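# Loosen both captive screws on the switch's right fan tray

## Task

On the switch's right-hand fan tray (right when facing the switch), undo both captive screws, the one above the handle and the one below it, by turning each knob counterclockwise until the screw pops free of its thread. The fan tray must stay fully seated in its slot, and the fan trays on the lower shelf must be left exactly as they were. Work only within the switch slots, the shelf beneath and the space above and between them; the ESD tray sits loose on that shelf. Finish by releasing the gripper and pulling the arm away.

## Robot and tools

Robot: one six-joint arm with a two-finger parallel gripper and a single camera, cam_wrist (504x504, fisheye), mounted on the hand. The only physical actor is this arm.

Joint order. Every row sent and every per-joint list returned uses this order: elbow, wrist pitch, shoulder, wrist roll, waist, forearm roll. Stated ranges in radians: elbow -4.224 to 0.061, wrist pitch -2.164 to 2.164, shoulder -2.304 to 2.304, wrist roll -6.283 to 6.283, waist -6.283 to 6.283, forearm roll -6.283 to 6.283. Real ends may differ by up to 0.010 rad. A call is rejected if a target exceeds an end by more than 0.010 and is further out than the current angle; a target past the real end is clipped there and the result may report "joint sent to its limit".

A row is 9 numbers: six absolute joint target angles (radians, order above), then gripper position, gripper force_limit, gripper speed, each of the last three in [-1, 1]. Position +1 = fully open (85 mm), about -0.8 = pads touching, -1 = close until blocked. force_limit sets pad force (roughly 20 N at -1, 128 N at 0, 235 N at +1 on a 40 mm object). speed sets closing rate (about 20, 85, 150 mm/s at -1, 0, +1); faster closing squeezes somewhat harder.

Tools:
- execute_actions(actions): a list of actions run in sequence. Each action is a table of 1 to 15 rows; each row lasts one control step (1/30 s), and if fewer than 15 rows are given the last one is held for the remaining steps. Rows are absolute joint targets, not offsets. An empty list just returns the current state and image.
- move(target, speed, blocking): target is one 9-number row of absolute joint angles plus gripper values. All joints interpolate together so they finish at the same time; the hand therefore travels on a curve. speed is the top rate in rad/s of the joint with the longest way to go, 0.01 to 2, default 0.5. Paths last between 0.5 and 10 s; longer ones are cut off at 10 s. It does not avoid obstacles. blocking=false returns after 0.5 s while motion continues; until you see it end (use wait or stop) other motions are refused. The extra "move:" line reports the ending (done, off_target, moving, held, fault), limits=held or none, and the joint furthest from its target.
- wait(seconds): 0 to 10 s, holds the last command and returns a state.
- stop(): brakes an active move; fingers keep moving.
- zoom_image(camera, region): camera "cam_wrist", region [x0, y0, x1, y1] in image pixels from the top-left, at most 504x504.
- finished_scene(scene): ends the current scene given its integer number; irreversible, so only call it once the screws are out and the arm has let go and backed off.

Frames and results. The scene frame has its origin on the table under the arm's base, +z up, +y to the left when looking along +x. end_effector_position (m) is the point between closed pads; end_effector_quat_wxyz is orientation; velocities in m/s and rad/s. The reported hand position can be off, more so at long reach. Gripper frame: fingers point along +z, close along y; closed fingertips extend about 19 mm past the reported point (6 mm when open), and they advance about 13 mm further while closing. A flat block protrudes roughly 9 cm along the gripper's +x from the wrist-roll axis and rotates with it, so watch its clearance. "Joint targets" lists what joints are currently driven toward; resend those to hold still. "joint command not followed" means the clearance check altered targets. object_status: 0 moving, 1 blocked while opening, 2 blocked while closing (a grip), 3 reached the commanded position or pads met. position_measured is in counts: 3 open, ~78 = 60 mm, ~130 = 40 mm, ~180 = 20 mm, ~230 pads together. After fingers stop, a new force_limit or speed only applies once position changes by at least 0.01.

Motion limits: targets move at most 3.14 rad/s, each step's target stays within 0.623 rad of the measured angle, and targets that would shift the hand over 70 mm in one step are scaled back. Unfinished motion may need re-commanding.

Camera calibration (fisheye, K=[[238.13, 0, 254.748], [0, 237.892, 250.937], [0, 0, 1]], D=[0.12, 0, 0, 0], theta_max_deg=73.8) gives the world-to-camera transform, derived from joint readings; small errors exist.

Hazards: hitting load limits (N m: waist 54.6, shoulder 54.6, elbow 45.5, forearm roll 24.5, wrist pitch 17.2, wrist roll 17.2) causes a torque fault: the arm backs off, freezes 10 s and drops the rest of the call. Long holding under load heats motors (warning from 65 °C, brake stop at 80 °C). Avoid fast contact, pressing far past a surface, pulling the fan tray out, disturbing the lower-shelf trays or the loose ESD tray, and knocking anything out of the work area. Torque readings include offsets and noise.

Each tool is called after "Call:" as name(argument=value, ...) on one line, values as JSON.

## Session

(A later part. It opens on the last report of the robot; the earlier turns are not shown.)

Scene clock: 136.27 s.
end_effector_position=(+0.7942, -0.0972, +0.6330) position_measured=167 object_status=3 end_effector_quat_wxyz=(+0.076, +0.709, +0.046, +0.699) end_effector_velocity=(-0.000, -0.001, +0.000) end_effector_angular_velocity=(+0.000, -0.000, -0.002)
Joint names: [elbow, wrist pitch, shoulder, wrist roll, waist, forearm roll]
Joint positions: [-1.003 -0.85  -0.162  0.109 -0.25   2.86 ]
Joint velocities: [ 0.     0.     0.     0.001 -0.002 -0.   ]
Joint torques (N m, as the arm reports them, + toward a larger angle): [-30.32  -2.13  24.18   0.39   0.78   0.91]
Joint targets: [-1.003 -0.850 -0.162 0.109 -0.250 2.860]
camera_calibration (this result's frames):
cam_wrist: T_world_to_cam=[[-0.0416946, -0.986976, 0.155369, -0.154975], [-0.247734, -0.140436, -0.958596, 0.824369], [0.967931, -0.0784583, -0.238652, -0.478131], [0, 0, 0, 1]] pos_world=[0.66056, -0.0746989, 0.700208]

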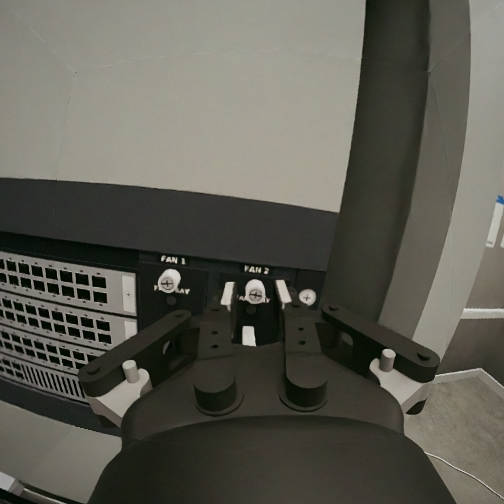

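Call:
execute_actions(actions=[[[-1.003, -0.85, -0.1616, 0.6, -0.25, 2.86, -0.3, 0, 1]], [[-1.003, -0.85, -0.1616, 0.6, -0.25, 2.86, -1, 0, 0]], [[-1.003, -0.85, -0.1616, 0.6, -0.25, 2.86, -1, 0, 0]], [[-1.003, -0.85, -0.1616, 0.0, -0.25, 2.86, -1, 0, 0]], [[-1.003, -0.85, -0.1616, -0.6, -0.25, 2.86, -1, 0, 0]], [[-1.003, -0.85, -0.1616, -1.2, -0.25, 2.86, -1, 0, 0]], [[-1.003, -0.85, -0.1616, -1.2, -0.25, 2.86, -0.3, 0, 1]], [[-1.003, -0.85, -0.1616, -0.3, -0.25, 2.86, -0.3, 0, 1]], [[-1.003, -0.85, -0.1616, 0.6, -0.25, 2.86, -0.3, 0, 1]], [[-1.003, -0.85, -0.1616, 0.6, -0.25, 2.86, -1, 0, 0]], [[-1.003, -0.85, -0.1616, 0.6, -0.25, 2.86, -1, 0, 0]], [[-1.003, -0.85, -0.1616, 0.0, -0.25, 2.86, -1, 0, 0]], [[-1.003, -0.85, -0.1616, -0.6, -0.25, 2.86, -1, 0, 0]], [[-1.003, -0.85, -0.1616, -1.2, -0.25, 2.86, -1, 0, 0]], [[-1.003, -0.85, -0.1616, -1.2, -0.25, 2.86, -0.3, 0, 1]], [[-1.003, -0.85, -0.1616, -0.3, -0.25, 2.86, -0.3, 0, 1]], [[-1.003, -0.85, -0.1616, 0.6, -0.25, 2.86, -0.3, 0, 1]], [[-1.003, -0.85, -0.1616, 0.6, -0.25, 2.86, -1, 0, 0]], [[-1.003, -0.85, -0.1616, 0.6, -0.25, 2.86, -1, 0, 0]], [[-1.003, -0.85, -0.1616, 0.0, -0.25, 2.86, -1, 0, 0]], [[-1.003, -0.85, -0.1616, -0.6, -0.25, 2.86, -1, 0, 0]], [[-1.003, -0.85, -0.1616, -1.2, -0.25, 2.86, -1, 0, 0]], [[-1.003, -0.85, -0.1616, -1.2, -0.25, 2.86, -0.3, 0, 1]], [[-1.003, -0.85, -0.1616, -0.3, -0.25, 2.86, -0.3, 0, 1]], [[-1.003, -0.85, -0.1616, 0.6, -0.25, 2.86, -0.3, 0, 1]], [[-1.003, -0.85, -0.1616, 0.6, -0.25, 2.86, -1, 0, 0]], [[-1.003, -0.85, -0.1616, 0.6, -0.25, 2.86, -1, 0, 0]], [[-1.003, -0.85, -0.1616, 0.0, -0.25, 2.86, -1, 0, 0]], [[-1.003, -0.85, -0.1616, -0.6, -0.25, 2.86, -1, 0, 0]], [[-1.003, -0.85, -0.1616, -1.2, -0.25, 2.86, -1, 0, 0]]])

Call:
execute_actions(actions=[[[-1.003, -0.85, -0.1616, -1.2, -0.25, 2.86, -0.3, 0, 1]], [[-1.003, -0.85, -0.1616, -0.5, -0.25, 2.86, -0.3, 0, 1]], [[-1.003, -0.85, -0.1616, 0.109, -0.25, 2.86, -0.3, 0, 1]], [[-1.003, -0.85, -0.1616, 0.109, -0.25, 2.86, -0.3, 0, 1]]])

Call:
zoom_image(camera="cam_wrist", region=[140, 240, 340, 340])

Scene clock: 152.60 s.
end_effector_position=(+0.7940, -0.0978, +0.6344) position_measured=206 object_status=2 end_effector_quat_wxyz=(+0.484, +0.537, +0.464, +0.512) end_effector_velocity=(-0.000, -0.000, -0.000) end_effector_angular_velocity=(-0.172, +0.010, -0.000)
Joint names: [elbow, wrist pitch, shoulder, wrist roll, waist, forearm roll]
Joint positions: [-1.003 -0.852 -0.161 -1.186 -0.251  2.861]
Joint velocities: [ 0.     0.004  0.001 -0.172 -0.     0.   ]
Joint torques (N m, as the arm reports them, + toward a larger angle): [-26.38   1.82   5.78   0.17  17.92  -5.96]
Joint targets: [-1.003 -0.850 -0.162 -1.200 -0.250 2.860]
camera_calibration (this result's frames):
cam_wrist: T_world_to_cam=[[0.00181832, -0.119745, 0.992803, -0.63686], [-0.275189, -0.954532, -0.114625, 0.232389], [0.961388, -0.273, -0.0346883, -0.620917], [0, 0, 0, 1]] pos_world=[0.662051, -0.0239485, 0.637376]

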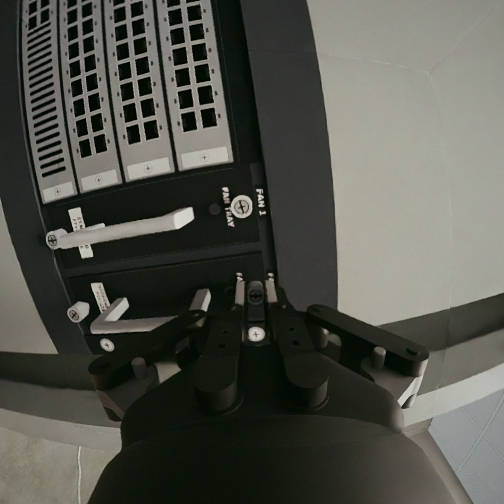

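Scene clock: 154.60 s.
end_effector_position=(+0.7942, -0.0972, +0.6330) position_measured=167 object_status=3 end_effector_quat_wxyz=(+0.076, +0.709, +0.046, +0.699) end_effector_velocity=(-0.000, -0.001, +0.000) end_effector_angular_velocity=(+0.001, -0.001, -0.001)
Joint names: [elbow, wrist pitch, shoulder, wrist roll, waist, forearm roll]
Joint positions: [-1.003 -0.85  -0.162  0.109 -0.25   2.86 ]
Joint velocities: [ 0.    -0.001 -0.     0.001 -0.001  0.   ]
Joint torques (N m, as the arm reports them, + toward a larger angle): [-29.81  -2.17  24.8    0.18   0.59   1.7 ]
Joint targets: [-1.003 -0.850 -0.162 0.109 -0.250 2.860]
camera_calibration (this result's frames):
cam_wrist: T_world_to_cam=[[-0.0416949, -0.986976, 0.155368, -0.154974], [-0.247733, -0.140435, -0.958596, 0.824369], [0.967931, -0.0784585, -0.238652, -0.478131], [0, 0, 0, 1]] pos_world=[0.66056, -0.074699, 0.700208]

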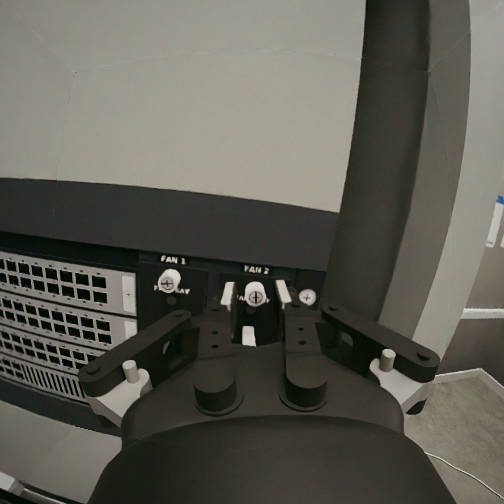

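Region (140, 240, 340, 340) of cam_wrist's 504x504 image, scaled by 2.520, with more detail than that image has.

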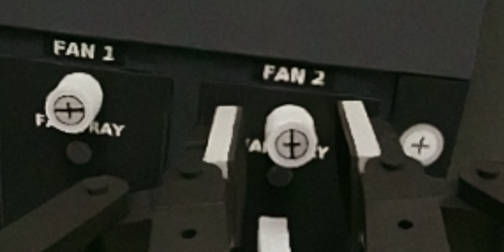

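Call:
execute_actions(actions=[[[-1.003, -0.85, -0.1616, 0.6, -0.25, 2.86, -0.3, 0, 1]], [[-1.003, -0.85, -0.1616, 0.6, -0.25, 2.86, -1, 0, 0]], [[-1.003, -0.85, -0.1616, 0.6, -0.25, 2.86, -1, 0, 0]], [[-1.003, -0.85, -0.1616, 0.0, -0.25, 2.86, -1, 0, 0]], [[-1.003, -0.85, -0.1616, -0.6, -0.25, 2.86, -1, 0, 0]], [[-1.003, -0.85, -0.1616, -1.2, -0.25, 2.86, -1, 0, 0]], [[-1.003, -0.85, -0.1616, -1.2, -0.25, 2.86, -0.3, 0, 1]], [[-1.003, -0.85, -0.1616, -0.5, -0.25, 2.86, -0.3, 0, 1]], [[-1.003, -0.85, -0.1616, 0.109, -0.25, 2.86, -0.3, 0, 1]], [[-1.003, -0.85, -0.1616, 0.109, -0.25, 2.86, -0.3, 0, 1]]])

Call:
zoom_image(camera="cam_wrist", region=[140, 240, 340, 340])

Scene clock: 160.03 s.
end_effector_position=(+0.7942, -0.0972, +0.6330) position_measured=167 object_status=3 end_effector_quat_wxyz=(+0.076, +0.709, +0.046, +0.699) end_effector_velocity=(-0.000, -0.000, +0.000) end_effector_angular_velocity=(-0.000, -0.000, +0.000)
Joint names: [elbow, wrist pitch, shoulder, wrist roll, waist, forearm roll]
Joint positions: [-1.003 -0.85  -0.162  0.109 -0.25   2.86 ]
Joint velocities: [ 0.    -0.     0.     0.    -0.001 -0.001]
Joint torques (N m, as the arm reports them, + toward a larger angle): [-29.92  -2.24  23.     0.18   0.55   0.27]
Joint targets: [-1.003 -0.850 -0.162 0.109 -0.250 2.860]
camera_calibration (this result's frames):
cam_wrist: T_world_to_cam=[[-0.0416949, -0.986976, 0.155368, -0.154974], [-0.247733, -0.140435, -0.958596, 0.824369], [0.967931, -0.0784585, -0.238652, -0.478131], [0, 0, 0, 1]] pos_world=[0.66056, -0.074699, 0.700208]

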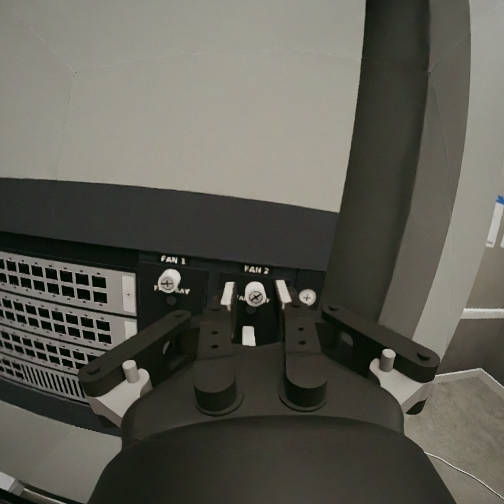

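Region (140, 240, 340, 340) of cam_wrist's 504x504 image, scaled by 2.520, with more detail than that image has.

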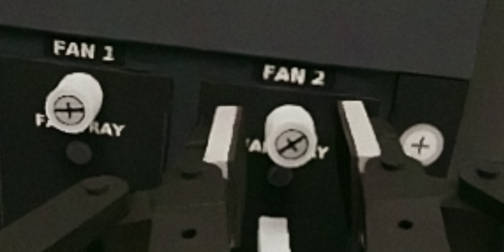

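The upper knob no longer advances when turned, so both screws are free. Moving the arm clear of the switch.

Call:
move(target=[-0.75, -0.9, 0.05, 0.109, -0.25, 2.86, 1, 0, 0], speed=0.8)

Scene clock: 161.30 s.
end_effector_position=(+0.7067, -0.0722, +0.6308) position_measured=3 object_status=0 end_effector_quat_wxyz=(+0.070, +0.706, +0.046, +0.703) end_effector_velocity=(-0.001, +0.000, -0.000) end_effector_angular_velocity=(+0.000, +0.000, +0.000)
Joint names: [elbow, wrist pitch, shoulder, wrist roll, waist, forearm roll]
Joint positions: [-0.75  -0.9    0.05   0.109 -0.25   2.86 ]
Joint velocities: [ 0.002 -0.     0.001  0.    -0.    -0.   ]
Joint torques (N m, as the arm reports them, + toward a larger angle): [-29.72  -2.22  17.97   0.16   1.38   1.23]
Joint targets: [-0.750 -0.900 0.050 0.109 -0.250 2.860]
move: done; limits=none; farthest joint: the waist, 0.000 radians from its target (0.000 radians at the start)
camera_calibration (this result's frames):
cam_wrist: T_world_to_cam=[[-0.0332102, -0.988654, 0.146493, -0.134138], [-0.238554, -0.134496, -0.961771, 0.800024], [0.970561, -0.066887, -0.23138, -0.397601], [0, 0, 0, 1]] pos_world=[0.57229, -0.0516103, 0.697093]

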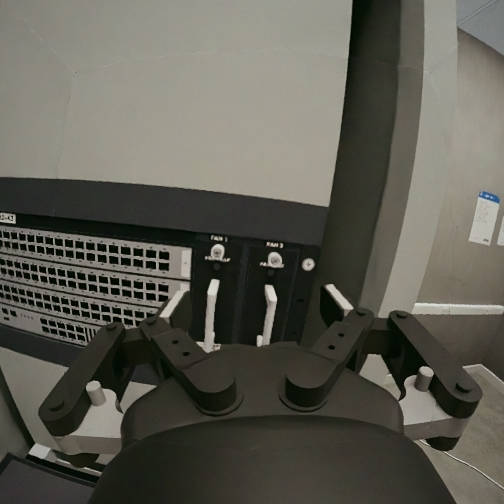

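Call:
finished_scene(scene=1)

The scene is finished: the task was done.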